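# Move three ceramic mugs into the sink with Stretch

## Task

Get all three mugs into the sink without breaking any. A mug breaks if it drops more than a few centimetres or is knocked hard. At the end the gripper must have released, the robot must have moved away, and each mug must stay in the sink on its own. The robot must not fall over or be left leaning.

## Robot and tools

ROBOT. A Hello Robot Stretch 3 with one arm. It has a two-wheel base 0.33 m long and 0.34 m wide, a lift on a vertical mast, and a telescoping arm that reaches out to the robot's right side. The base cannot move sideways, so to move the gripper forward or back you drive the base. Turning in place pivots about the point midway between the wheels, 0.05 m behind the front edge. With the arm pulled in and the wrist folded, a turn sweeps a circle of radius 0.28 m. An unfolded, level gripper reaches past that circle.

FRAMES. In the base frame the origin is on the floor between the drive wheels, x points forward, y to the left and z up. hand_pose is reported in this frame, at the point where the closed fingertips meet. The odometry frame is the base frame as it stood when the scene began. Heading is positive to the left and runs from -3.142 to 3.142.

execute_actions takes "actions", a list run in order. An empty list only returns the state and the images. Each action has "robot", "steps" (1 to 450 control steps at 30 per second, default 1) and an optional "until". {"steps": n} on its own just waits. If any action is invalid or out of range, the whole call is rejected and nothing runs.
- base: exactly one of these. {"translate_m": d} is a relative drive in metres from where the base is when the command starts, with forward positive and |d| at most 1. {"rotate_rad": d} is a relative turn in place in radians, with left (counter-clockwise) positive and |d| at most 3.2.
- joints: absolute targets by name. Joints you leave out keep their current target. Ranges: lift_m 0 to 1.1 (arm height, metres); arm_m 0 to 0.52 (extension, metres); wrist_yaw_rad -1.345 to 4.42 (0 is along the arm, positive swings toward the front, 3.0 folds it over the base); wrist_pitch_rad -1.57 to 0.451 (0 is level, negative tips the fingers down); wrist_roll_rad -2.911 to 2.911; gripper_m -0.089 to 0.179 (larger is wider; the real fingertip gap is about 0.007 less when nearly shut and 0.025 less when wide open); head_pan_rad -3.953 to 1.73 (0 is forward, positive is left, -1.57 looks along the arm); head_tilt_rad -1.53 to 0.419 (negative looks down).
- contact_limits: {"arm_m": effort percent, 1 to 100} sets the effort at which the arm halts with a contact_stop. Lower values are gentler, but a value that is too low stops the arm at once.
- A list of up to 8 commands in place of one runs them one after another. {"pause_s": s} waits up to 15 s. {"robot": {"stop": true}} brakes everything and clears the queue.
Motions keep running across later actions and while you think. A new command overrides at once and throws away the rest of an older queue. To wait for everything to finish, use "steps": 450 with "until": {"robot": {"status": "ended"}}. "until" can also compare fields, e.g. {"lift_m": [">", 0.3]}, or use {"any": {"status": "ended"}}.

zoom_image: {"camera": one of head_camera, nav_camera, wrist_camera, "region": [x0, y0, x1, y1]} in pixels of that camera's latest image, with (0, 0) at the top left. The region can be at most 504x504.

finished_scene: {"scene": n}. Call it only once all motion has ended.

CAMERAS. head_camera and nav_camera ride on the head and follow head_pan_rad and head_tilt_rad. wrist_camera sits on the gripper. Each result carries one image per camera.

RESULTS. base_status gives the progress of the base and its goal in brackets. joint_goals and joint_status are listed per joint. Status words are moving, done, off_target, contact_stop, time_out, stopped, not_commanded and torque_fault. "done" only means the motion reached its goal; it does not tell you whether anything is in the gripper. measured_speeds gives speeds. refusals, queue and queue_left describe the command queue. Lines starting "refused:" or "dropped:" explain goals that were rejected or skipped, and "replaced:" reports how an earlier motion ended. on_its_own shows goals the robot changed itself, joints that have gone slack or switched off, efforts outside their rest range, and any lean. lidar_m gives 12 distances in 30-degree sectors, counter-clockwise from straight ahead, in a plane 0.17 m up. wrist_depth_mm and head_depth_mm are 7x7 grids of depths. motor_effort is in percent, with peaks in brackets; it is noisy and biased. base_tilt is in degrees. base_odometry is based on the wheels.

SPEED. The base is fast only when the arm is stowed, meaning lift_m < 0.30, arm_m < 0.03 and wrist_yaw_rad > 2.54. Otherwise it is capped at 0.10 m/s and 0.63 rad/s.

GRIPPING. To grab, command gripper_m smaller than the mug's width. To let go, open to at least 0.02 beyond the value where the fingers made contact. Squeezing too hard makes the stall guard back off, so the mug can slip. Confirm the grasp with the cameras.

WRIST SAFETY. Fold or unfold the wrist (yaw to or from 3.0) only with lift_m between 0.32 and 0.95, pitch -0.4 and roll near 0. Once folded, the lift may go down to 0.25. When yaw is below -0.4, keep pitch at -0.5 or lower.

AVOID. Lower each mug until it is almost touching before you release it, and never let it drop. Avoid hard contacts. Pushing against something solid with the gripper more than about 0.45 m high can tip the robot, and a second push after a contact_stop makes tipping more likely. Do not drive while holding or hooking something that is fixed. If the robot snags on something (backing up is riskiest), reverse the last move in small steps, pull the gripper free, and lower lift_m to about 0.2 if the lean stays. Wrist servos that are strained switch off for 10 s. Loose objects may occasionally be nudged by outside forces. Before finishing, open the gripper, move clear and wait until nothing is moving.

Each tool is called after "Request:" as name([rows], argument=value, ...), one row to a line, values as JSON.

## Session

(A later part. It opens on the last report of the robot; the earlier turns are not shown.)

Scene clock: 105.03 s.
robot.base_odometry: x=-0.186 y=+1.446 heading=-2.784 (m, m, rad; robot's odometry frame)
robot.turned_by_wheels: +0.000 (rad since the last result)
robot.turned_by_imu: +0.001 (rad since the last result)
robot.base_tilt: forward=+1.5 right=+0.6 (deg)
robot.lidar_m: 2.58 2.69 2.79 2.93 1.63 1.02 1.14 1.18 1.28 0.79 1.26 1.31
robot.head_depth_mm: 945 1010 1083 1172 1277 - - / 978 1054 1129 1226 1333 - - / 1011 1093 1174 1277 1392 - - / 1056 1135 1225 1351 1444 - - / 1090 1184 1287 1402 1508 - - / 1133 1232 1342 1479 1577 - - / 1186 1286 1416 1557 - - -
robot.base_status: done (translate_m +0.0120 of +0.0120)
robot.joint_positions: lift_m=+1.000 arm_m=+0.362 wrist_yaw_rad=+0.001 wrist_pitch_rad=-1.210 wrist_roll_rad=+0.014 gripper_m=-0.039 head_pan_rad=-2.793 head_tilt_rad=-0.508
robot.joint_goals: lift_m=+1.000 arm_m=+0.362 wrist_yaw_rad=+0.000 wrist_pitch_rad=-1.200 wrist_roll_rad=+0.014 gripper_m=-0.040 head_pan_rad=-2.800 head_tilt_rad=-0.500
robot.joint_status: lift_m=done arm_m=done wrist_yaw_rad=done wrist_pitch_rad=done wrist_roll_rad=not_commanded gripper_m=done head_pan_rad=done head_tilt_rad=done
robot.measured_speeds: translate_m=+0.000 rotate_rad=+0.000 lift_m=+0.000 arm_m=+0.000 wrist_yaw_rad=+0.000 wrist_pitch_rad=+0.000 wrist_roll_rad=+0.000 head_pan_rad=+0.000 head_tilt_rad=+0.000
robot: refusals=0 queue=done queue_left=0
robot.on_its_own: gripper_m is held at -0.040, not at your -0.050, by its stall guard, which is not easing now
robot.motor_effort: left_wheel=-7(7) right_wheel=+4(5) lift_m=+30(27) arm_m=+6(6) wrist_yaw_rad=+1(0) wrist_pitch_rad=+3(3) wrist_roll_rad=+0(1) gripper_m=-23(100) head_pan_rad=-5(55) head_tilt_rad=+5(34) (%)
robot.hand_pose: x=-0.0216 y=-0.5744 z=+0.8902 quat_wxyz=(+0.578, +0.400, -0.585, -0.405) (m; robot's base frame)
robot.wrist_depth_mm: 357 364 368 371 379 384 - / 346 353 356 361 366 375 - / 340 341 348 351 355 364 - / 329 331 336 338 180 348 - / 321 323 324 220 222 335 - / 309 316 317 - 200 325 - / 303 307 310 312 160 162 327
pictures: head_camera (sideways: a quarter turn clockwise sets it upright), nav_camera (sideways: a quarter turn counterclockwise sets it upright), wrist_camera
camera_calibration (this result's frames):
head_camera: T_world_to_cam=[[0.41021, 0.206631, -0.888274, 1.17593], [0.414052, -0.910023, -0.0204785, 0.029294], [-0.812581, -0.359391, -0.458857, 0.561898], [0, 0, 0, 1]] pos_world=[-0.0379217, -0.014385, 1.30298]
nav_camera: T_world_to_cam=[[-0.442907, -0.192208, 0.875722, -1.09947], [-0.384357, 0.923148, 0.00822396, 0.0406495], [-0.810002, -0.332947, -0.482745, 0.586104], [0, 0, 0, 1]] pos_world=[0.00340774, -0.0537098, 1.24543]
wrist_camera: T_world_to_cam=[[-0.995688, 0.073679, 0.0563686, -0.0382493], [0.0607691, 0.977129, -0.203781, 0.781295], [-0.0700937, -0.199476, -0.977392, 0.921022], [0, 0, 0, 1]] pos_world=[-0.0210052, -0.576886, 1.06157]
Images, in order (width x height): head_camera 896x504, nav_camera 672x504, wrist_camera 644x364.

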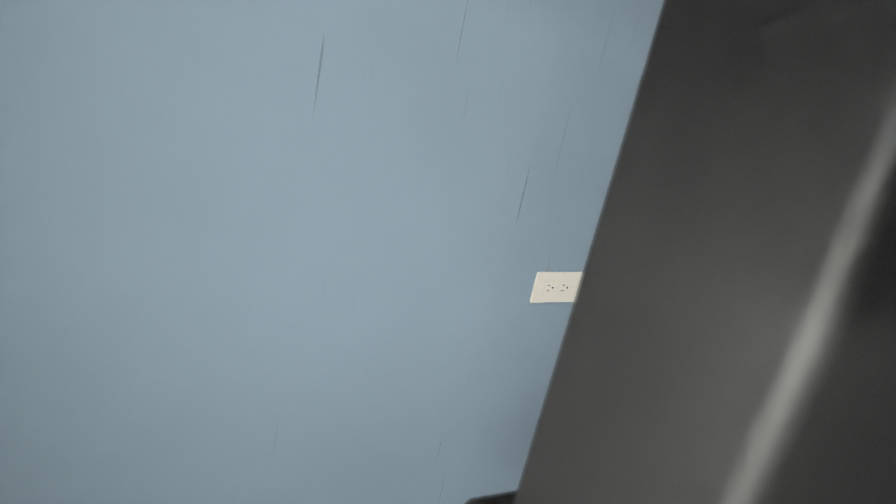

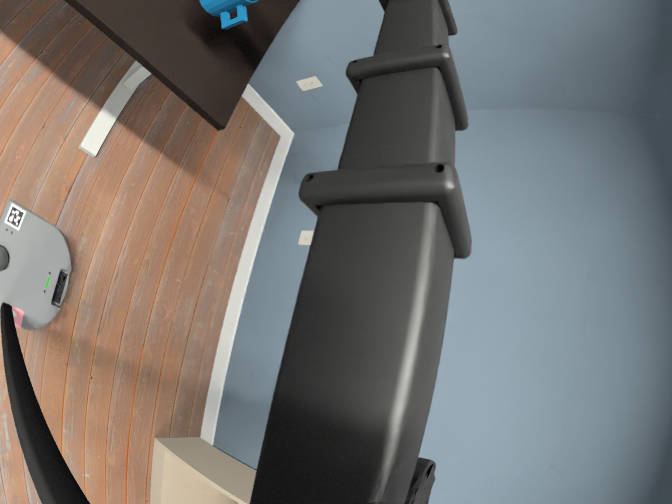

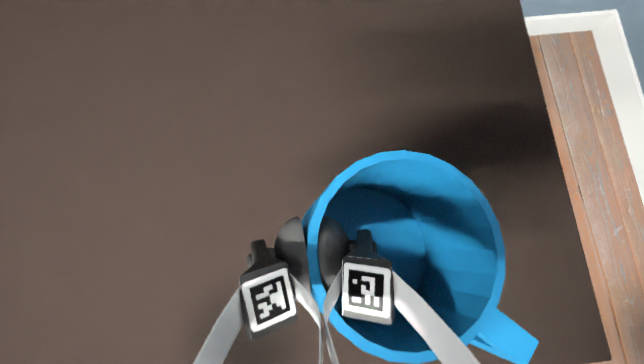

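Request:
execute_actions([
  {"robot":[{"joints":{"arm_m":0.0,"head_pan_rad":0.8,"head_tilt_rad":-0.5}},{"base":{"rotate_rad":1.54}},{"base":{"translate_m":1.0}}],"steps":450,"until":{"robot":{"status":"ended"}}},
  {"steps":300,"until":{"robot":{"status":"ended"}}},
])

Scene clock: 132.00 s.
robot.base_odometry: x=+0.135 y=+0.499 heading=-1.244 (m, m, rad; robot's odometry frame)
robot.turned_by_wheels: +1.540 (rad since the last result)
robot.turned_by_imu: +1.539 (rad since the last result)
robot.base_tilt: forward=+1.5 right=+0.5 (deg)
robot.lidar_m: 1.94 1.85 0.99 1.09 1.20 1.62 1.79 2.03 2.66 2.54 2.14 2.05
robot.head_depth_mm: 1917 2128 2431 2612 2057 1650 1366 / 1731 1887 2098 2387 2059 1657 1369 / 1568 1729 1881 2095 2049 1635 1370 / 1446 1555 1690 1841 1957 1632 1361 / 1320 1426 1539 1669 1821 1638 1353 / 1233 1322 1407 1530 1656 1628 1353 / 1149 1213 1305 1398 1502 1563 1311
robot.base_status: done (translate_m +1.0000 of +1.0000)
robot.joint_positions: lift_m=+1.000 arm_m=+0.000 wrist_yaw_rad=+0.001 wrist_pitch_rad=-1.211 wrist_roll_rad=+0.014 gripper_m=-0.039 head_pan_rad=+0.793 head_tilt_rad=-0.507
robot.joint_goals: lift_m=+1.000 arm_m=+0.000 wrist_yaw_rad=+0.000 wrist_pitch_rad=-1.200 wrist_roll_rad=+0.014 gripper_m=-0.040 head_pan_rad=+0.800 head_tilt_rad=-0.500
robot.joint_status: lift_m=done arm_m=done wrist_yaw_rad=done wrist_pitch_rad=done wrist_roll_rad=not_commanded gripper_m=done head_pan_rad=done head_tilt_rad=done
robot.measured_speeds: translate_m=+0.000 rotate_rad=+0.000 lift_m=+0.000 arm_m=+0.000 wrist_yaw_rad=+0.000 wrist_pitch_rad=+0.000 wrist_roll_rad=+0.000 head_pan_rad=+0.000 head_tilt_rad=+0.000
robot: refusals=0 queue=done queue_left=0
robot.on_its_own: gripper_m is held at -0.040, not at your -0.050, by its stall guard, which is not easing now
robot.motor_effort: left_wheel=-8(12) right_wheel=+5(8) lift_m=+29(29) arm_m=-5(1) wrist_yaw_rad=+1(0) wrist_pitch_rad=+3(3) wrist_roll_rad=+0(0) gripper_m=-22(23) head_pan_rad=+4(54) head_tilt_rad=+4(4) (%)
robot.hand_pose: x=-0.0216 y=-0.2130 z=+0.8902 quat_wxyz=(+0.577, +0.400, -0.585, -0.405) (m; robot's base frame)
robot.wrist_depth_mm: - - - - - - - / - - - - - - - / - - - - - - - / - - - - 181 - - / - - - 220 222 - - / 981 977 - - 200 - - / 936 955 960 159 158 162 -
pictures: head_camera (sideways: a quarter turn clockwise sets it upright), nav_camera (sideways: a quarter turn counterclockwise sets it upright), wrist_camera
camera_calibration (this result's frames):
head_camera: T_world_to_cam=[[-0.281217, -0.362395, -0.888587, 1.18056], [-0.764859, 0.643871, -0.020532, 0.0365551], [0.579576, 0.673869, -0.458248, 0.552615], [0, 0, 0, 1]] pos_world=[0.0396709, 0.0319024, 1.30302]
nav_camera: T_world_to_cam=[[0.316945, 0.363425, 0.876053, -1.10453], [0.743689, -0.668475, 0.00825531, 0.0337275], [0.58862, 0.648894, -0.482144, 0.576791], [0, 0, 0, 1]] pos_world=[-0.0145173, 0.0496843, 1.24545]
wrist_camera: T_world_to_cam=[[-0.995688, 0.0736252, 0.0564293, -0.0649376], [0.0607569, 0.977283, -0.203045, 0.427556], [-0.0700966, -0.198741, -0.977542, 0.993346], [0, 0, 0, 1]] pos_world=[-0.0210044, -0.215643, 1.06152]
Images, in order (width x height): head_camera 896x504, nav_camera 672x504, wrist_camera 644x364.

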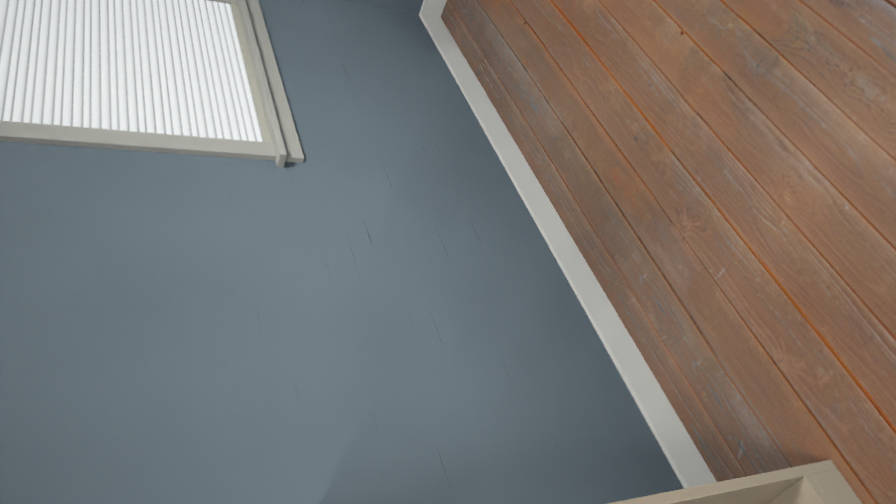

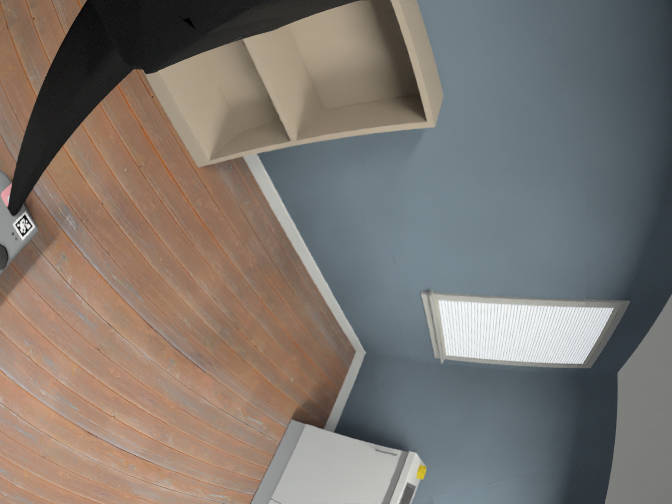

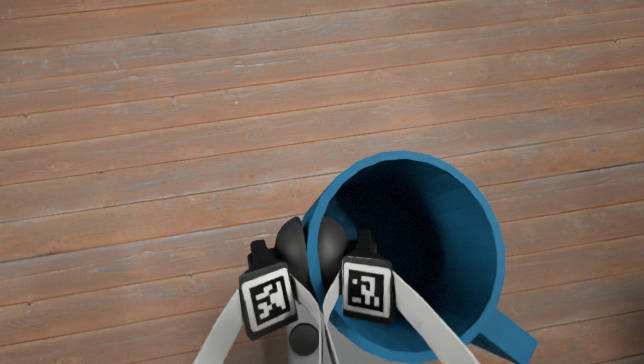

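Request:
execute_actions([
  {"robot":{"base":{"translate_m":0.6},"joints":{"head_pan_rad":-3.9,"head_tilt_rad":-0.4,"lift_m":1.1}},"steps":450,"until":{"robot":{"status":"ended"}}},
])

Request:
execute_actions([
  {"robot":[{"base":{"translate_m":0.85},"joints":{"head_pan_rad":-1.3,"head_tilt_rad":-0.75}},{"base":{"rotate_rad":1.6}}],"steps":450,"until":{"robot":{"status":"ended"}}},
])

Scene clock: 145.10 s.
robot.base_odometry: x=+0.328 y=-0.069 heading=-1.244 (m, m, rad; robot's odometry frame)
robot.turned_by_wheels: +0.000 (rad since the last result)
robot.turned_by_imu: +0.005 (rad since the last result)
robot.base_tilt: forward=+1.5 right=+0.6 (deg)
robot.lidar_m: 1.34 1.38 1.32 1.16 0.98 1.39 2.38 2.55 2.65 1.93 1.95 1.43
robot.head_depth_mm: - - - - - - - / - - - - 1398 1675 - / - - - - 1690 1688 1472 / - - - - 1656 1676 1464 / - - - 2263 2257 1799 1468 / - - - 2545 2345 1798 1473 / - - - 2827 2345 1800 1460
robot.base_status: done (translate_m +0.6000 of +0.6000)
robot.joint_positions: lift_m=+1.099 arm_m=+0.000 wrist_yaw_rad=+0.001 wrist_pitch_rad=-1.211 wrist_roll_rad=+0.014 gripper_m=-0.039 head_pan_rad=-3.893 head_tilt_rad=-0.409
robot.joint_goals: lift_m=+1.100 arm_m=+0.000 wrist_yaw_rad=+0.000 wrist_pitch_rad=-1.200 wrist_roll_rad=+0.014 gripper_m=-0.040 head_pan_rad=-3.900 head_tilt_rad=-0.400
robot.joint_status: lift_m=done arm_m=done wrist_yaw_rad=done wrist_pitch_rad=done wrist_roll_rad=not_commanded gripper_m=done head_pan_rad=done head_tilt_rad=done
robot.measured_speeds: translate_m=+0.000 rotate_rad=+0.000 lift_m=+0.000 arm_m=+0.000 wrist_yaw_rad=+0.000 wrist_pitch_rad=+0.000 wrist_roll_rad=+0.000 head_pan_rad=+0.000 head_tilt_rad=+0.000
robot: refusals=0 queue=done queue_left=0
robot.on_its_own: gripper_m is held at -0.040, not at your -0.050, by its stall guard, which is not easing now
robot.motor_effort: left_wheel=-8(9) right_wheel=+5(6) lift_m=+29(29) arm_m=-5(5) wrist_yaw_rad=-1(1) wrist_pitch_rad=+3(3) wrist_roll_rad=+0(0) gripper_m=-22(22) head_pan_rad=-5(55) head_tilt_rad=+6(24) (%)
robot.hand_pose: x=-0.0216 y=-0.2130 z=+0.9891 quat_wxyz=(+0.577, +0.400, -0.585, -0.405) (m; robot's base frame)
robot.wrist_depth_mm: - - - - - - - / - - - - - - - / - - - - - - - / - - - - 180 - - / - - - 221 220 - - / - - - - 199 - - / - - - 160 158 162 -
pictures: head_camera (sideways: a quarter turn clockwise sets it upright), nav_camera (sideways: a quarter turn counterclockwise sets it upright), wrist_camera
camera_calibration (this result's frames):
head_camera: T_world_to_cam=[[0.304463, -0.210457, -0.928983, 1.2297], [-0.624976, -0.780138, -0.0280912, 0.0455461], [-0.718824, 0.589145, -0.369054, 0.444466], [0, 0, 0, 1]] pos_world=[-0.0264385, 0.0324754, 1.30768]
nav_camera: T_world_to_cam=[[-0.307253, 0.246899, 0.919041, -1.15681], [0.649142, 0.760561, 0.0126971, 0.0285202], [-0.695852, 0.600489, -0.393957, 0.469873], [0, 0, 0, 1]] pos_world=[-0.0469842, -0.0182306, 1.2479]
wrist_camera: T_world_to_cam=[[-0.995688, 0.0736251, 0.0564293, -0.0705217], [0.0607568, 0.977283, -0.203045, 0.447649], [-0.0700966, -0.198741, -0.977542, 1.09008], [0, 0, 0, 1]] pos_world=[-0.0210044, -0.215643, 1.16047]
Images, in order (width x height): head_camera 896x504, nav_camera 672x504, wrist_camera 644x364.

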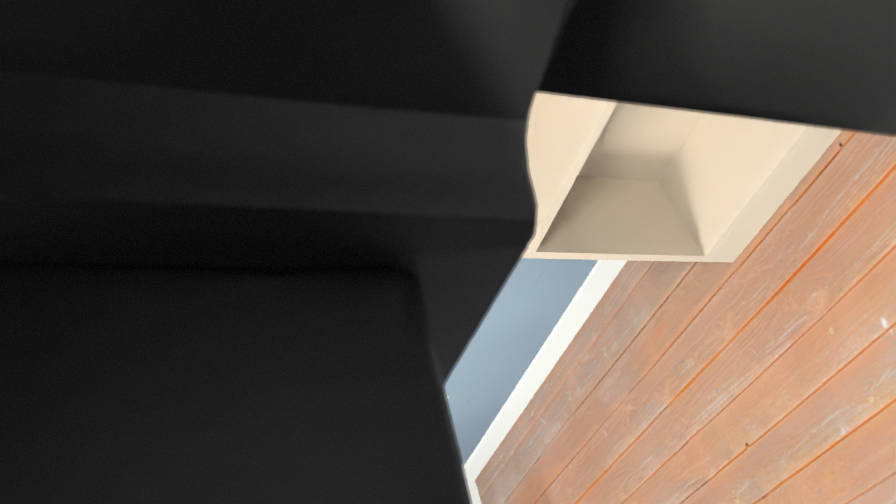

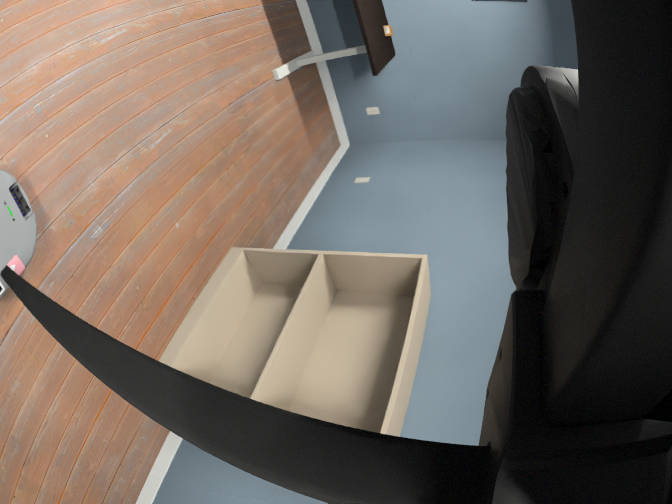

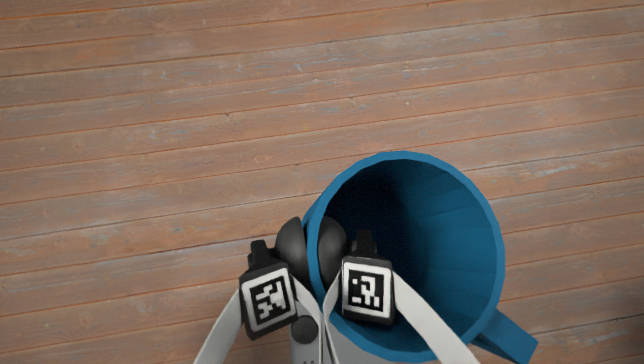

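Scene clock: 158.57 s.
robot.base_odometry: x=+0.601 y=-0.874 heading=+0.356 (m, m, rad; robot's odometry frame)
robot.turned_by_wheels: +1.600 (rad since the last result)
robot.turned_by_imu: +1.597 (rad since the last result)
robot.base_tilt: forward=+1.5 right=+0.7 (deg)
robot.lidar_m: 1.30 1.34 1.47 3.64 3.34 2.57 1.83 0.74 0.53 0.50 0.52 1.37
robot.head_depth_mm: 916 958 957 572 - - 301 / 944 983 993 593 679 835 1020 / 969 983 997 611 716 872 1136 / 995 990 778 618 752 923 1182 / 1023 868 728 634 788 980 1202 / 1053 1177 730 691 835 1063 1202 / 1087 1230 1307 723 1538 1373 1204
robot.base_status: done (rotate_rad +1.5997 of +1.6000)
robot.joint_positions: lift_m=+1.099 arm_m=+0.000 wrist_yaw_rad=+0.001 wrist_pitch_rad=-1.211 wrist_roll_rad=+0.014 gripper_m=-0.039 head_pan_rad=-1.307 head_tilt_rad=-0.741
robot.joint_goals: lift_m=+1.100 arm_m=+0.000 wrist_yaw_rad=+0.000 wrist_pitch_rad=-1.200 wrist_roll_rad=+0.014 gripper_m=-0.040 head_pan_rad=-1.300 head_tilt_rad=-0.750
robot.joint_status: lift_m=done arm_m=done wrist_yaw_rad=done wrist_pitch_rad=done wrist_roll_rad=not_commanded gripper_m=done head_pan_rad=done head_tilt_rad=done
robot.measured_speeds: translate_m=+0.000 rotate_rad=+0.000 lift_m=+0.000 arm_m=+0.000 wrist_yaw_rad=+0.000 wrist_pitch_rad=+0.000 wrist_roll_rad=+0.000 head_pan_rad=+0.000 head_tilt_rad=+0.000
robot: refusals=0 queue=done queue_left=0
robot.on_its_own: gripper_m is held at -0.040, not at your -0.050, by its stall guard, which is not easing now
robot.motor_effort: left_wheel=-7(13) right_wheel=+5(8) lift_m=+29(30) arm_m=-5(5) wrist_yaw_rad=-1(1) wrist_pitch_rad=+3(3) wrist_roll_rad=+0(0) gripper_m=-22(22) head_pan_rad=+4(59) head_tilt_rad=-5(35) (%)
robot.hand_pose: x=-0.0216 y=-0.2130 z=+0.9891 quat_wxyz=(+0.577, +0.400, -0.585, -0.405) (m; robot's base frame)
robot.wrist_depth_mm: 387 407 431 455 479 512 549 / 489 517 548 600 640 690 763 / - 703 777 849 925 - - / - - - - 181 - - / - - - 219 221 - - / - - - - 200 - - / - - - 159 158 162 -
pictures: head_camera (sideways: a quarter turn clockwise sets it upright), nav_camera (sideways: a quarter turn counterclockwise sets it upright), wrist_camera
camera_calibration (this result's frames):
head_camera: T_world_to_cam=[[-0.221378, 0.61243, -0.758895, 1.0111], [0.941189, 0.337876, -0.00188778, 0.00187202], [0.255256, -0.714681, -0.651211, 0.805639], [0, 0, 0, 1]] pos_world=[0.0164284, -0.0440851, 1.29196]
nav_camera: T_world_to_cam=[[0.203295, -0.640313, 0.740723, -0.92741], [-0.952257, -0.305288, -0.00255318, 0.0581452], [0.227769, -0.70484, -0.671805, 0.825734], [0, 0, 0, 1]] pos_world=[0.0558301, 0.00592866, 1.24184]
wrist_camera: T_world_to_cam=[[-0.995689, 0.0736115, 0.0564342, -0.0705294], [0.0607424, 0.977283, -0.203046, 0.44765], [-0.0700987, -0.198742, -0.977542, 1.09008], [0, 0, 0, 1]] pos_world=[-0.0210035, -0.215644, 1.16047]
Images, in order (width x height): head_camera 896x504, nav_camera 672x504, wrist_camera 644x364.

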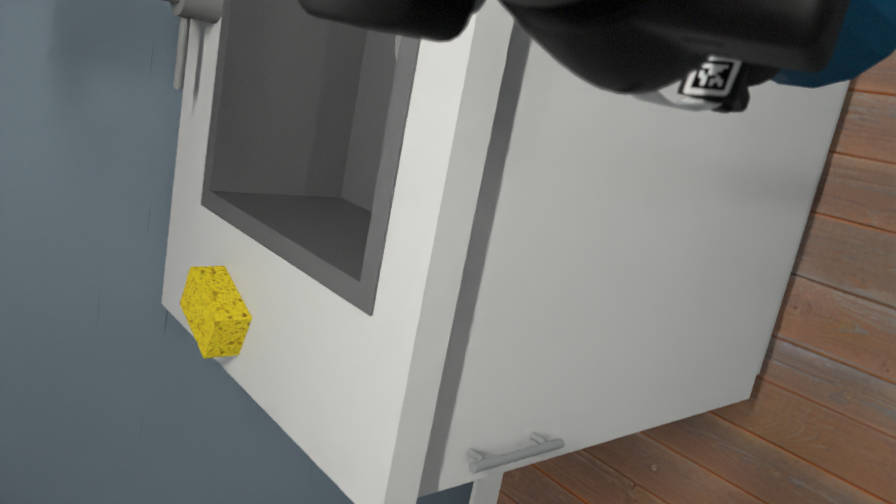

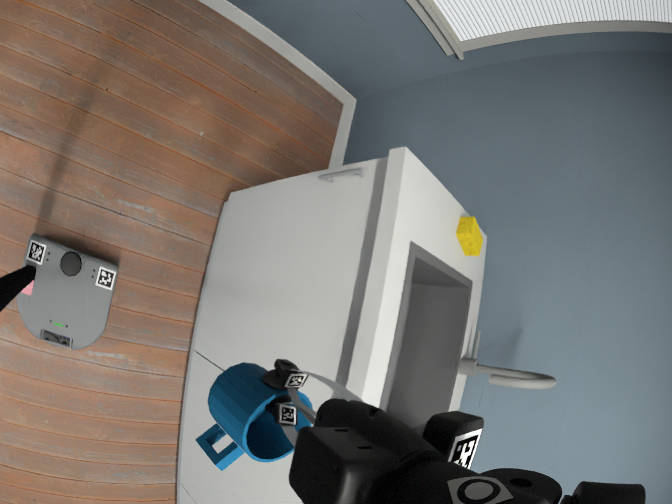

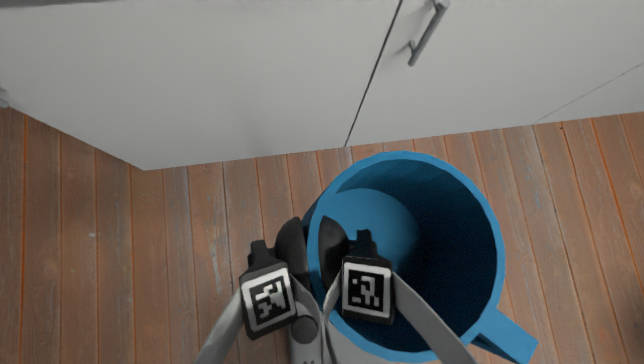

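Request:
execute_actions([
  {"robot":[{"base":{"translate_m":0.19},"joints":{"wrist_pitch_rad":-0.7,"head_pan_rad":-1.7}},{"joints":{"arm_m":0.2}}],"steps":450,"until":{"robot":{"status":"ended"}}},
])

Scene clock: 173.57 s.
robot.base_odometry: x=+0.779 y=-0.808 heading=+0.356 (m, m, rad; robot's odometry frame)
robot.turned_by_wheels: +0.000 (rad since the last result)
robot.turned_by_imu: +0.002 (rad since the last result)
robot.base_tilt: forward=+1.4 right=+0.5 (deg)
robot.lidar_m: 1.12 1.15 1.36 3.21 3.75 2.77 2.02 0.73 0.52 0.49 0.51 1.17
robot.head_depth_mm: - 978 1028 610 737 913 1176 / - 961 997 612 726 897 1157 / - 927 547 610 716 881 1155 / - - 546 593 707 868 1138 / 942 989 799 595 698 852 1140 / 937 988 729 596 690 842 1140 / 930 987 729 597 667 855 1206
robot.base_status: done (translate_m +0.1900 of +0.1900)
robot.joint_positions: lift_m=+1.099 arm_m=+0.200 wrist_yaw_rad=+0.001 wrist_pitch_rad=-0.737 wrist_roll_rad=+0.016 gripper_m=-0.039 head_pan_rad=-1.693 head_tilt_rad=-0.741
robot.joint_goals: lift_m=+1.100 arm_m=+0.200 wrist_yaw_rad=+0.000 wrist_pitch_rad=-0.700 wrist_roll_rad=+0.016 gripper_m=-0.040 head_pan_rad=-1.700 head_tilt_rad=-0.750
robot.joint_status: lift_m=done arm_m=done wrist_yaw_rad=done wrist_pitch_rad=done wrist_roll_rad=not_commanded gripper_m=done head_pan_rad=done head_tilt_rad=done
robot.measured_speeds: translate_m=+0.000 rotate_rad=+0.000 lift_m=+0.000 arm_m=+0.000 wrist_yaw_rad=+0.000 wrist_pitch_rad=+0.000 wrist_roll_rad=+0.000 head_pan_rad=+0.000 head_tilt_rad=+0.000
robot: refusals=0 queue=done queue_left=0
robot.on_its_own: gripper_m is held at -0.040, not at your -0.050, by its stall guard, which is not easing now
robot.motor_effort: left_wheel=-8(10) right_wheel=+4(8) lift_m=+29(30) arm_m=+6(6) wrist_yaw_rad=-1(2) wrist_pitch_rad=+11(10) wrist_roll_rad=-1(1) gripper_m=-22(23) head_pan_rad=-6(38) head_tilt_rad=-6(6) (%)
robot.hand_pose: x=-0.0215 y=-0.5180 z=+1.0473 quat_wxyz=(+0.654, +0.253, -0.665, -0.257) (m; robot's base frame)
robot.wrist_depth_mm: 607 587 561 558 550 566 546 / 674 413 488 567 604 616 490 / 748 398 423 668 659 658 477 / 383 363 370 597 179 595 484 / 334 326 328 221 220 305 438 / 295 294 294 - 201 280 290 / 270 267 267 263 162 161 268
pictures: head_camera (sideways: a quarter turn clockwise sets it upright), nav_camera (sideways: a quarter turn counterclockwise sets it upright), wrist_camera
camera_calibration (this result's frames):
head_camera: T_world_to_cam=[[0.025613, 0.650789, -0.758827, 1.0095], [0.999136, -0.0415142, -0.00187936, 0.00150759], [-0.0327252, -0.758123, -0.65129, 0.807499], [0, 0, 0, 1]] pos_world=[-0.000937176, -0.0447276, 1.29196]
nav_camera: T_world_to_cam=[[-0.0528665, -0.669804, 0.740653, -0.925756], [-0.997114, 0.0758719, -0.00255801, 0.0584251], [-0.0544814, -0.738651, -0.671882, 0.827556], [0, 0, 0, 1]] pos_world=[0.0544014, -0.013233, 1.24183]
wrist_camera: T_world_to_cam=[[-0.995618, 0.0923545, 0.0147067, 0.00217252], [0.0628201, 0.776973, -0.626392, 1.09721], [-0.0692768, -0.622723, -0.77937, 0.659199], [0, 0, 0, 1]] pos_world=[-0.0210966, -0.442204, 1.20101]
Images, in order (width x height): head_camera 896x504, nav_camera 672x504, wrist_camera 644x364.

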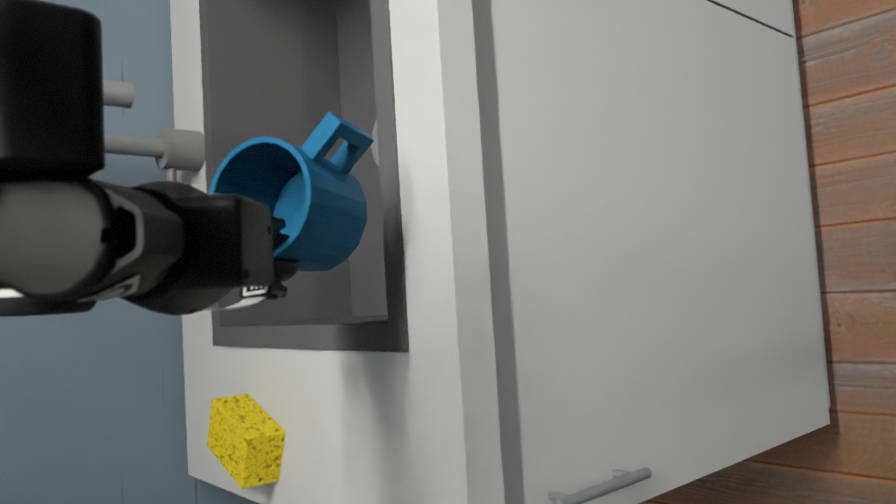

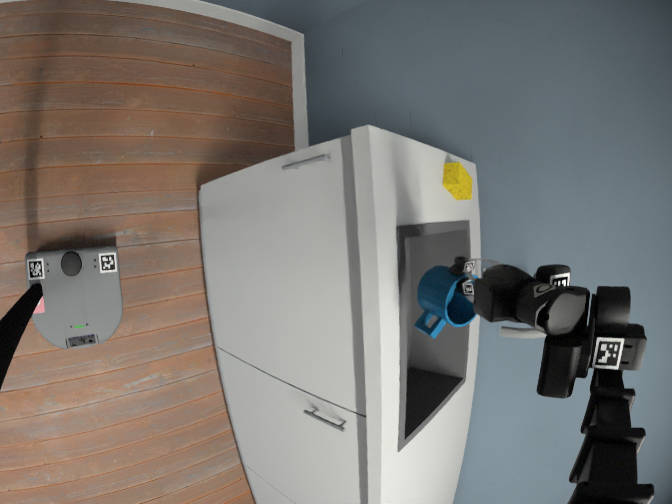

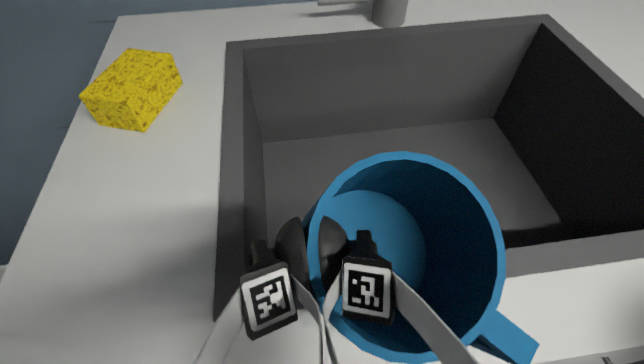

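Request:
execute_actions([
  {"robot":[{"joints":{"arm_m":0.42}},{"joints":{"arm_m":0.48,"wrist_pitch_rad":-1.2}},{"joints":{"lift_m":1.0}}],"steps":450,"until":{"robot":{"status":"ended"}}},
])

Scene clock: 191.37 s.
robot.base_odometry: x=+0.779 y=-0.808 heading=+0.356 (m, m, rad; robot's odometry frame)
robot.turned_by_wheels: +0.000 (rad since the last result)
robot.turned_by_imu: +0.001 (rad since the last result)
robot.base_tilt: forward=+1.5 right=+0.6 (deg)
robot.lidar_m: 1.12 1.15 1.35 3.22 3.77 2.77 2.02 0.73 0.52 0.49 0.51 1.18
robot.head_depth_mm: 932 - 1024 609 736 913 1179 / - 956 1019 611 726 893 1157 / - 936 972 612 717 882 1156 / - - 790 594 705 866 1131 / 944 988 807 593 697 851 1133 / 930 985 729 595 689 838 1137 / 927 985 729 596 667 858 1203
robot.base_status: done (translate_m +0.1900 of +0.1900)
robot.joint_positions: lift_m=+1.000 arm_m=+0.480 wrist_yaw_rad=+0.001 wrist_pitch_rad=-1.210 wrist_roll_rad=+0.017 gripper_m=-0.039 head_pan_rad=-1.693 head_tilt_rad=-0.741
robot.joint_goals: lift_m=+1.000 arm_m=+0.480 wrist_yaw_rad=+0.000 wrist_pitch_rad=-1.200 wrist_roll_rad=+0.017 gripper_m=-0.040 head_pan_rad=-1.700 head_tilt_rad=-0.750
robot.joint_status: lift_m=done arm_m=done wrist_yaw_rad=done wrist_pitch_rad=done wrist_roll_rad=not_commanded gripper_m=done head_pan_rad=done head_tilt_rad=done
robot.measured_speeds: translate_m=+0.000 rotate_rad=+0.000 lift_m=+0.000 arm_m=+0.000 wrist_yaw_rad=+0.000 wrist_pitch_rad=+0.000 wrist_roll_rad=+0.000 head_pan_rad=+0.000 head_tilt_rad=+0.000
robot: refusals=0 queue=done queue_left=0
robot.on_its_own: gripper_m is held at -0.040, not at your -0.050, by its stall guard, which is not easing now
robot.motor_effort: left_wheel=-7(7) right_wheel=+4(4) lift_m=+25(27) arm_m=+6(8) wrist_yaw_rad=+0(0) wrist_pitch_rad=+3(9) wrist_roll_rad=-1(2) gripper_m=-22(22) head_pan_rad=-5(5) head_tilt_rad=-6(6) (%)
robot.hand_pose: x=-0.0216 y=-0.6924 z=+0.8905 quat_wxyz=(+0.577, +0.399, -0.586, -0.406) (m; robot's base frame)
robot.wrist_depth_mm: 154 158 341 376 386 391 403 / 150 150 366 371 378 380 383 / 146 146 353 361 366 374 373 / 142 142 324 347 180 360 364 / 138 138 290 218 221 346 356 / 134 135 219 - 200 337 346 / 131 130 244 322 160 162 333
pictures: head_camera (sideways: a quarter turn clockwise sets it upright), nav_camera (sideways: a quarter turn counterclockwise sets it upright), wrist_camera
camera_calibration (this result's frames):
head_camera: T_world_to_cam=[[0.0256411, 0.650811, -0.758807, 1.00948], [0.999135, -0.0415529, -0.00187687, 0.00150435], [-0.0327521, -0.758102, -0.651313, 0.807529], [0, 0, 0, 1]] pos_world=[-0.000938871, -0.044727, 1.29196]
nav_camera: T_world_to_cam=[[-0.0528952, -0.669825, 0.740633, -0.925729], [-0.997111, 0.0759106, -0.00255945, 0.0584269], [-0.0545075, -0.738629, -0.671905, 0.827586], [0, 0, 0, 1]] pos_world=[0.0544011, -0.0132331, 1.24183]
wrist_camera: T_world_to_cam=[[-0.995565, 0.0759516, 0.0555217, -0.0272414], [0.0631769, 0.977, -0.203668, 0.896471], [-0.0697136, -0.199257, -0.977464, 0.897937], [0, 0, 0, 1]] pos_world=[-0.0211584, -0.694863, 1.0618]
Images, in order (width x height): head_camera 896x504, nav_camera 672x504, wrist_camera 644x364.

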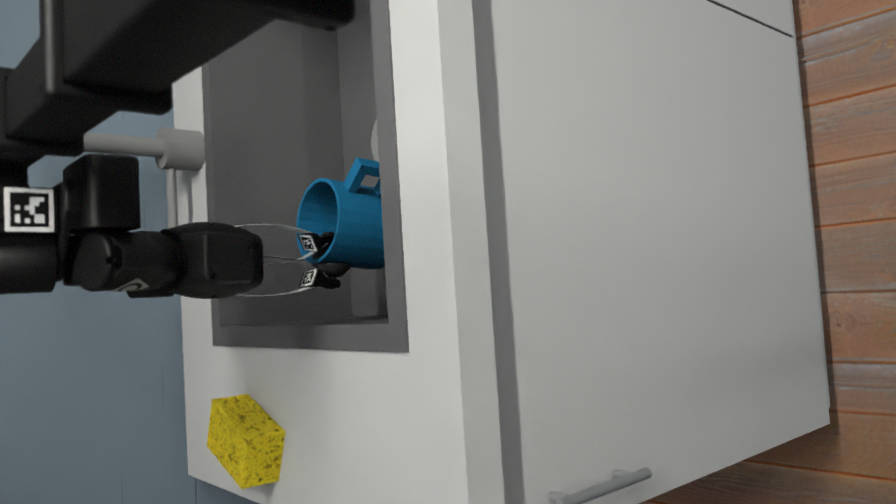

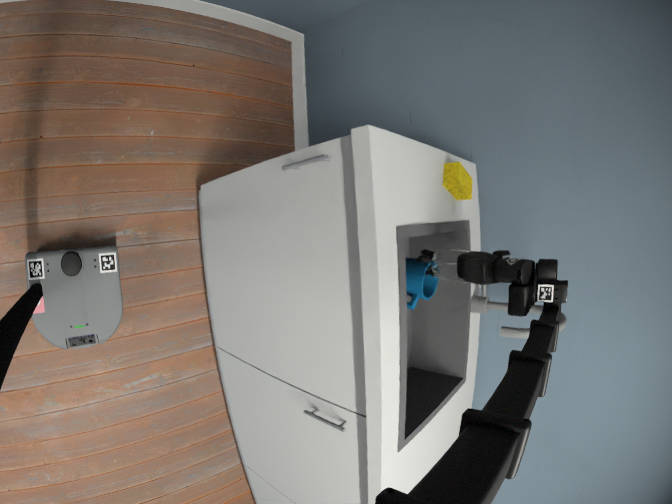

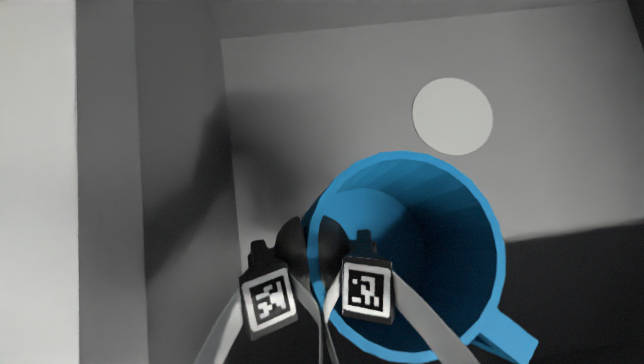

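Request:
execute_actions([
  {"robot":[{"joints":{"arm_m":0.50}},{"joints":{"lift_m":0.90}}],"steps":450,"until":{"robot":{"status":"ended"}}},
])

Scene clock: 199.47 s.
robot.base_odometry: x=+0.779 y=-0.808 heading=+0.356 (m, m, rad; robot's odometry frame)
robot.turned_by_wheels: +0.000 (rad since the last result)
robot.turned_by_imu: +0.000 (rad since the last result)
robot.base_tilt: forward=+1.6 right=+0.6 (deg)
robot.lidar_m: 1.12 1.15 1.35 3.22 3.75 2.77 2.02 0.73 0.52 0.49 0.51 1.17
robot.head_depth_mm: 971 980 1010 - 767 937 1176 / 861 1029 - 610 727 901 1154 / 945 - 1005 611 717 878 1154 / 949 - 1024 593 708 867 1140 / 943 984 809 594 699 847 1135 / 936 987 729 594 687 837 1137 / 924 989 733 594 666 854 1203
robot.base_status: done (translate_m +0.1900 of +0.1900)
robot.joint_positions: lift_m=+0.900 arm_m=+0.500 wrist_yaw_rad=+0.001 wrist_pitch_rad=-1.211 wrist_roll_rad=+0.017 gripper_m=-0.039 head_pan_rad=-1.693 head_tilt_rad=-0.741
robot.joint_goals: lift_m=+0.900 arm_m=+0.500 wrist_yaw_rad=+0.000 wrist_pitch_rad=-1.200 wrist_roll_rad=+0.017 gripper_m=-0.040 head_pan_rad=-1.700 head_tilt_rad=-0.750
robot.joint_status: lift_m=done arm_m=done wrist_yaw_rad=done wrist_pitch_rad=done wrist_roll_rad=not_commanded gripper_m=done head_pan_rad=done head_tilt_rad=done
robot.measured_speeds: translate_m=+0.000 rotate_rad=+0.000 lift_m=+0.000 arm_m=+0.000 wrist_yaw_rad=+0.000 wrist_pitch_rad=+0.000 wrist_roll_rad=+0.000 head_pan_rad=+0.000 head_tilt_rad=+0.000
robot: refusals=0 queue=done queue_left=0
robot.on_its_own: gripper_m is held at -0.040, not at your -0.050, by its stall guard, which is not easing now
robot.motor_effort: left_wheel=-7(7) right_wheel=+4(5) lift_m=+25(24) arm_m=+6(3) wrist_yaw_rad=+0(1) wrist_pitch_rad=+3(3) wrist_roll_rad=-1(1) gripper_m=-23(22) head_pan_rad=-5(5) head_tilt_rad=-6(6) (%)
robot.hand_pose: x=-0.0216 y=-0.7123 z=+0.7904 quat_wxyz=(+0.577, +0.399, -0.586, -0.406) (m; robot's base frame)
robot.wrist_depth_mm: 109 160 269 272 276 281 285 / 106 152 260 265 268 271 275 / 104 146 252 257 259 262 266 / 102 140 244 246 180 255 258 / 100 135 238 220 221 247 250 / 97 130 222 - 199 238 243 / 94 125 224 229 159 162 238
pictures: head_camera (sideways: a quarter turn clockwise sets it upright), nav_camera (sideways: a quarter turn counterclockwise sets it upright), wrist_camera
camera_calibration (this result's frames):
head_camera: T_world_to_cam=[[0.0256411, 0.650811, -0.758807, 1.00948], [0.999135, -0.0415529, -0.00187686, 0.00150434], [-0.0327521, -0.758102, -0.651313, 0.807529], [0, 0, 0, 1]] pos_world=[-0.000938871, -0.044727, 1.29196]
nav_camera: T_world_to_cam=[[-0.0528952, -0.669825, 0.740632, -0.925729], [-0.997111, 0.0759106, -0.00255945, 0.0584269], [-0.0545075, -0.738628, -0.671905, 0.827586], [0, 0, 0, 1]] pos_world=[0.0544011, -0.013233, 1.24183]
wrist_camera: T_world_to_cam=[[-0.995564, 0.0759367, 0.0555429, -0.0202013], [0.0631774, 0.977056, -0.203398, 0.895402], [-0.0697139, -0.198986, -0.97752, 0.796432], [0, 0, 0, 1]] pos_world=[-0.0211585, -0.714845, 0.961772]
Images, in order (width x height): head_camera 896x504, nav_camera 672x504, wrist_camera 644x364.

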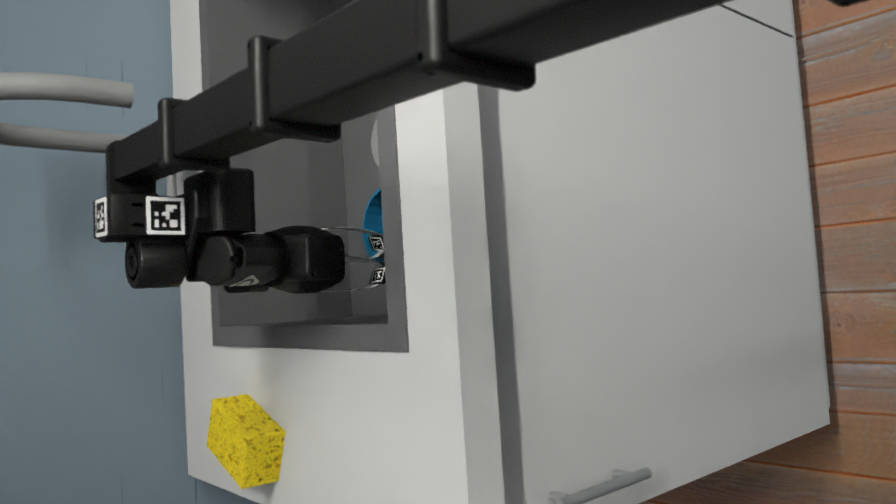

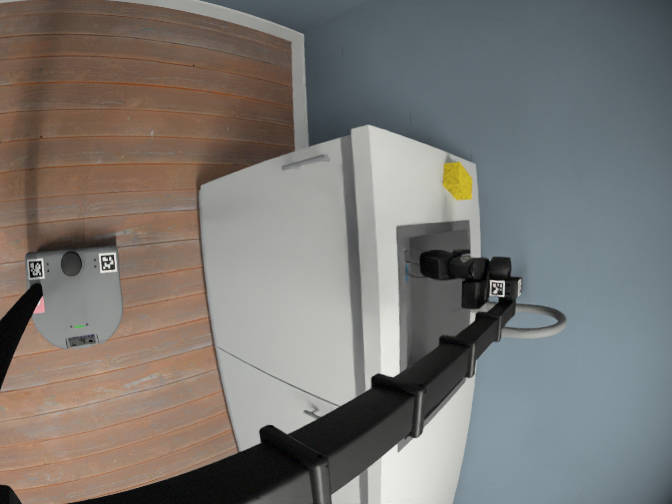

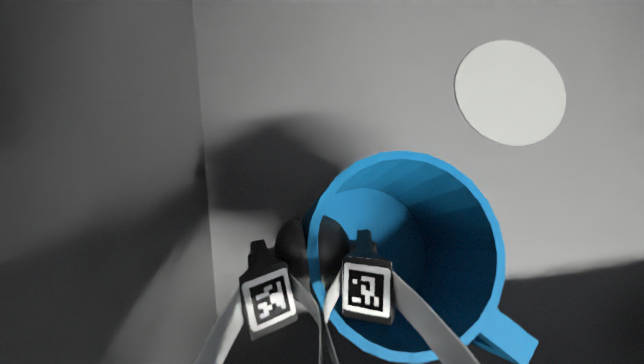

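Request:
execute_actions([
  {"robot":[{"joints":{"lift_m":0.888}},{"joints":{"gripper_m":0.035}},{"joints":{"lift_m":1.06,"head_pan_rad":-3.3,"head_tilt_rad":-0.4}}],"steps":450,"until":{"robot":{"status":"ended"}}},
])

Scene clock: 207.17 s.
robot.base_odometry: x=+0.779 y=-0.808 heading=+0.356 (m, m, rad; robot's odometry frame)
robot.turned_by_wheels: +0.000 (rad since the last result)
robot.turned_by_imu: +0.001 (rad since the last result)
robot.base_tilt: forward=+1.4 right=+0.7 (deg)
robot.lidar_m: 1.12 1.15 1.36 3.21 3.76 2.77 2.02 0.73 0.52 0.49 0.51 1.18
robot.head_depth_mm: 2352 2531 - - - - - / 2337 2499 - - - - - / 2328 2484 - - - - - / 2283 2435 - - - - - / 2267 2376 - - - - - / 2228 2437 2514 - - - - / 2223 2361 2460 - - - -
robot.base_status: done (translate_m +0.1900 of +0.1900)
robot.joint_positions: lift_m=+1.060 arm_m=+0.500 wrist_yaw_rad=+0.001 wrist_pitch_rad=-1.207 wrist_roll_rad=+0.017 gripper_m=+0.035 head_pan_rad=-3.293 head_tilt_rad=-0.409
robot.joint_goals: lift_m=+1.060 arm_m=+0.500 wrist_yaw_rad=+0.000 wrist_pitch_rad=-1.200 wrist_roll_rad=+0.017 gripper_m=+0.035 head_pan_rad=-3.300 head_tilt_rad=-0.400
robot.joint_status: lift_m=done arm_m=done wrist_yaw_rad=done wrist_pitch_rad=done wrist_roll_rad=not_commanded gripper_m=done head_pan_rad=done head_tilt_rad=done
robot.measured_speeds: translate_m=+0.000 rotate_rad=+0.000 lift_m=+0.000 arm_m=+0.000 wrist_yaw_rad=+0.000 wrist_pitch_rad=+0.000 wrist_roll_rad=+0.000 head_pan_rad=+0.000 head_tilt_rad=+0.000
robot: refusals=0 queue=done queue_left=0
robot.motor_effort: left_wheel=-6(7) right_wheel=+4(4) lift_m=+28(27) arm_m=+6(6) wrist_yaw_rad=-1(1) wrist_pitch_rad=+2(3) wrist_roll_rad=-1(1) gripper_m=+0(89) head_pan_rad=-6(57) head_tilt_rad=+6(36) (%)
robot.hand_pose: x=-0.0216 y=-0.7133 z=+0.9506 quat_wxyz=(+0.578, +0.398, -0.587, -0.405) (m; robot's base frame)
robot.wrist_depth_mm: 220 222 312 342 360 387 403 / 213 215 383 432 440 449 450 / 209 209 363 423 430 435 441 / 202 202 331 408 418 419 426 / 196 198 254 395 408 412 416 / 191 193 205 385 - 398 405 / 186 187 294 379 382 390 394
pictures: head_camera (sideways: a quarter turn clockwise sets it upright), nav_camera (sideways: a quarter turn counterclockwise sets it upright), wrist_camera
camera_calibration (this result's frames):
head_camera: T_world_to_cam=[[0.370269, -0.0018114, -0.928923, 1.22922], [-0.0753195, -0.996764, -0.0280787, 0.0421769], [-0.925866, 0.0803627, -0.369207, 0.445928], [0, 0, 0, 1]] pos_world=[-0.039093, 0.00843101, 1.30767]
nav_camera: T_world_to_cam=[[-0.393146, 0.0303124, 0.918976, -1.1562], [0.106321, 0.994251, 0.0126897, 0.031841], [-0.913308, 0.102695, -0.394109, 0.471396], [0, 0, 0, 1]] pos_world=[-0.0274101, -0.0450211, 1.2479]
wrist_camera: T_world_to_cam=[[-0.995565, 0.0761566, 0.0552367, -0.0285718], [0.0631747, 0.97623, -0.207324, 0.932094], [-0.0697128, -0.202914, -0.976712, 0.949204], [0, 0, 0, 1]] pos_world=[-0.0211581, -0.715155, 1.12192]
Images, in order (width x height): head_camera 896x504, nav_camera 672x504, wrist_camera 644x364.

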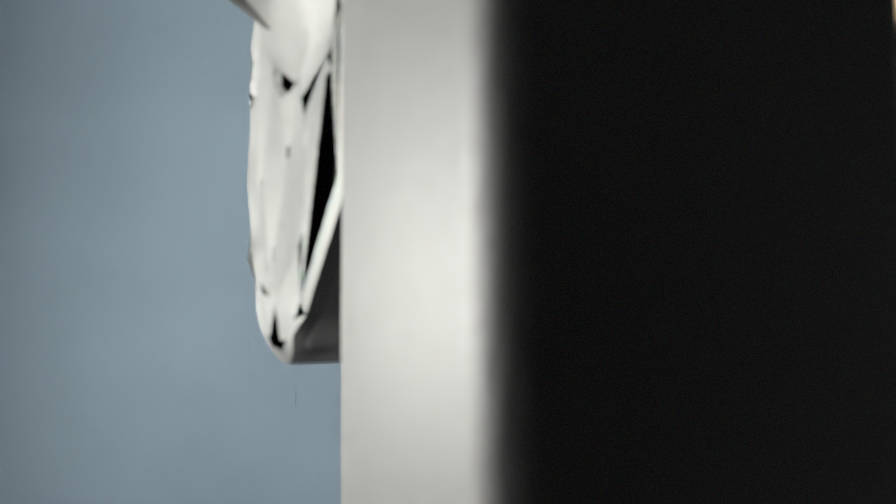

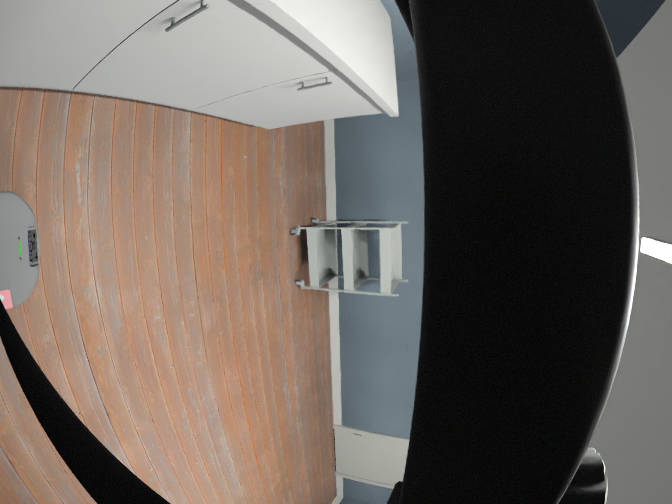

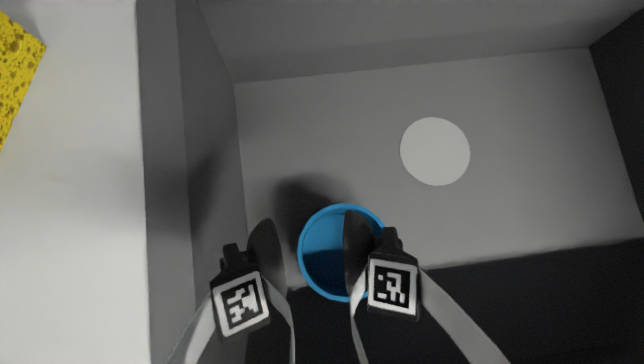

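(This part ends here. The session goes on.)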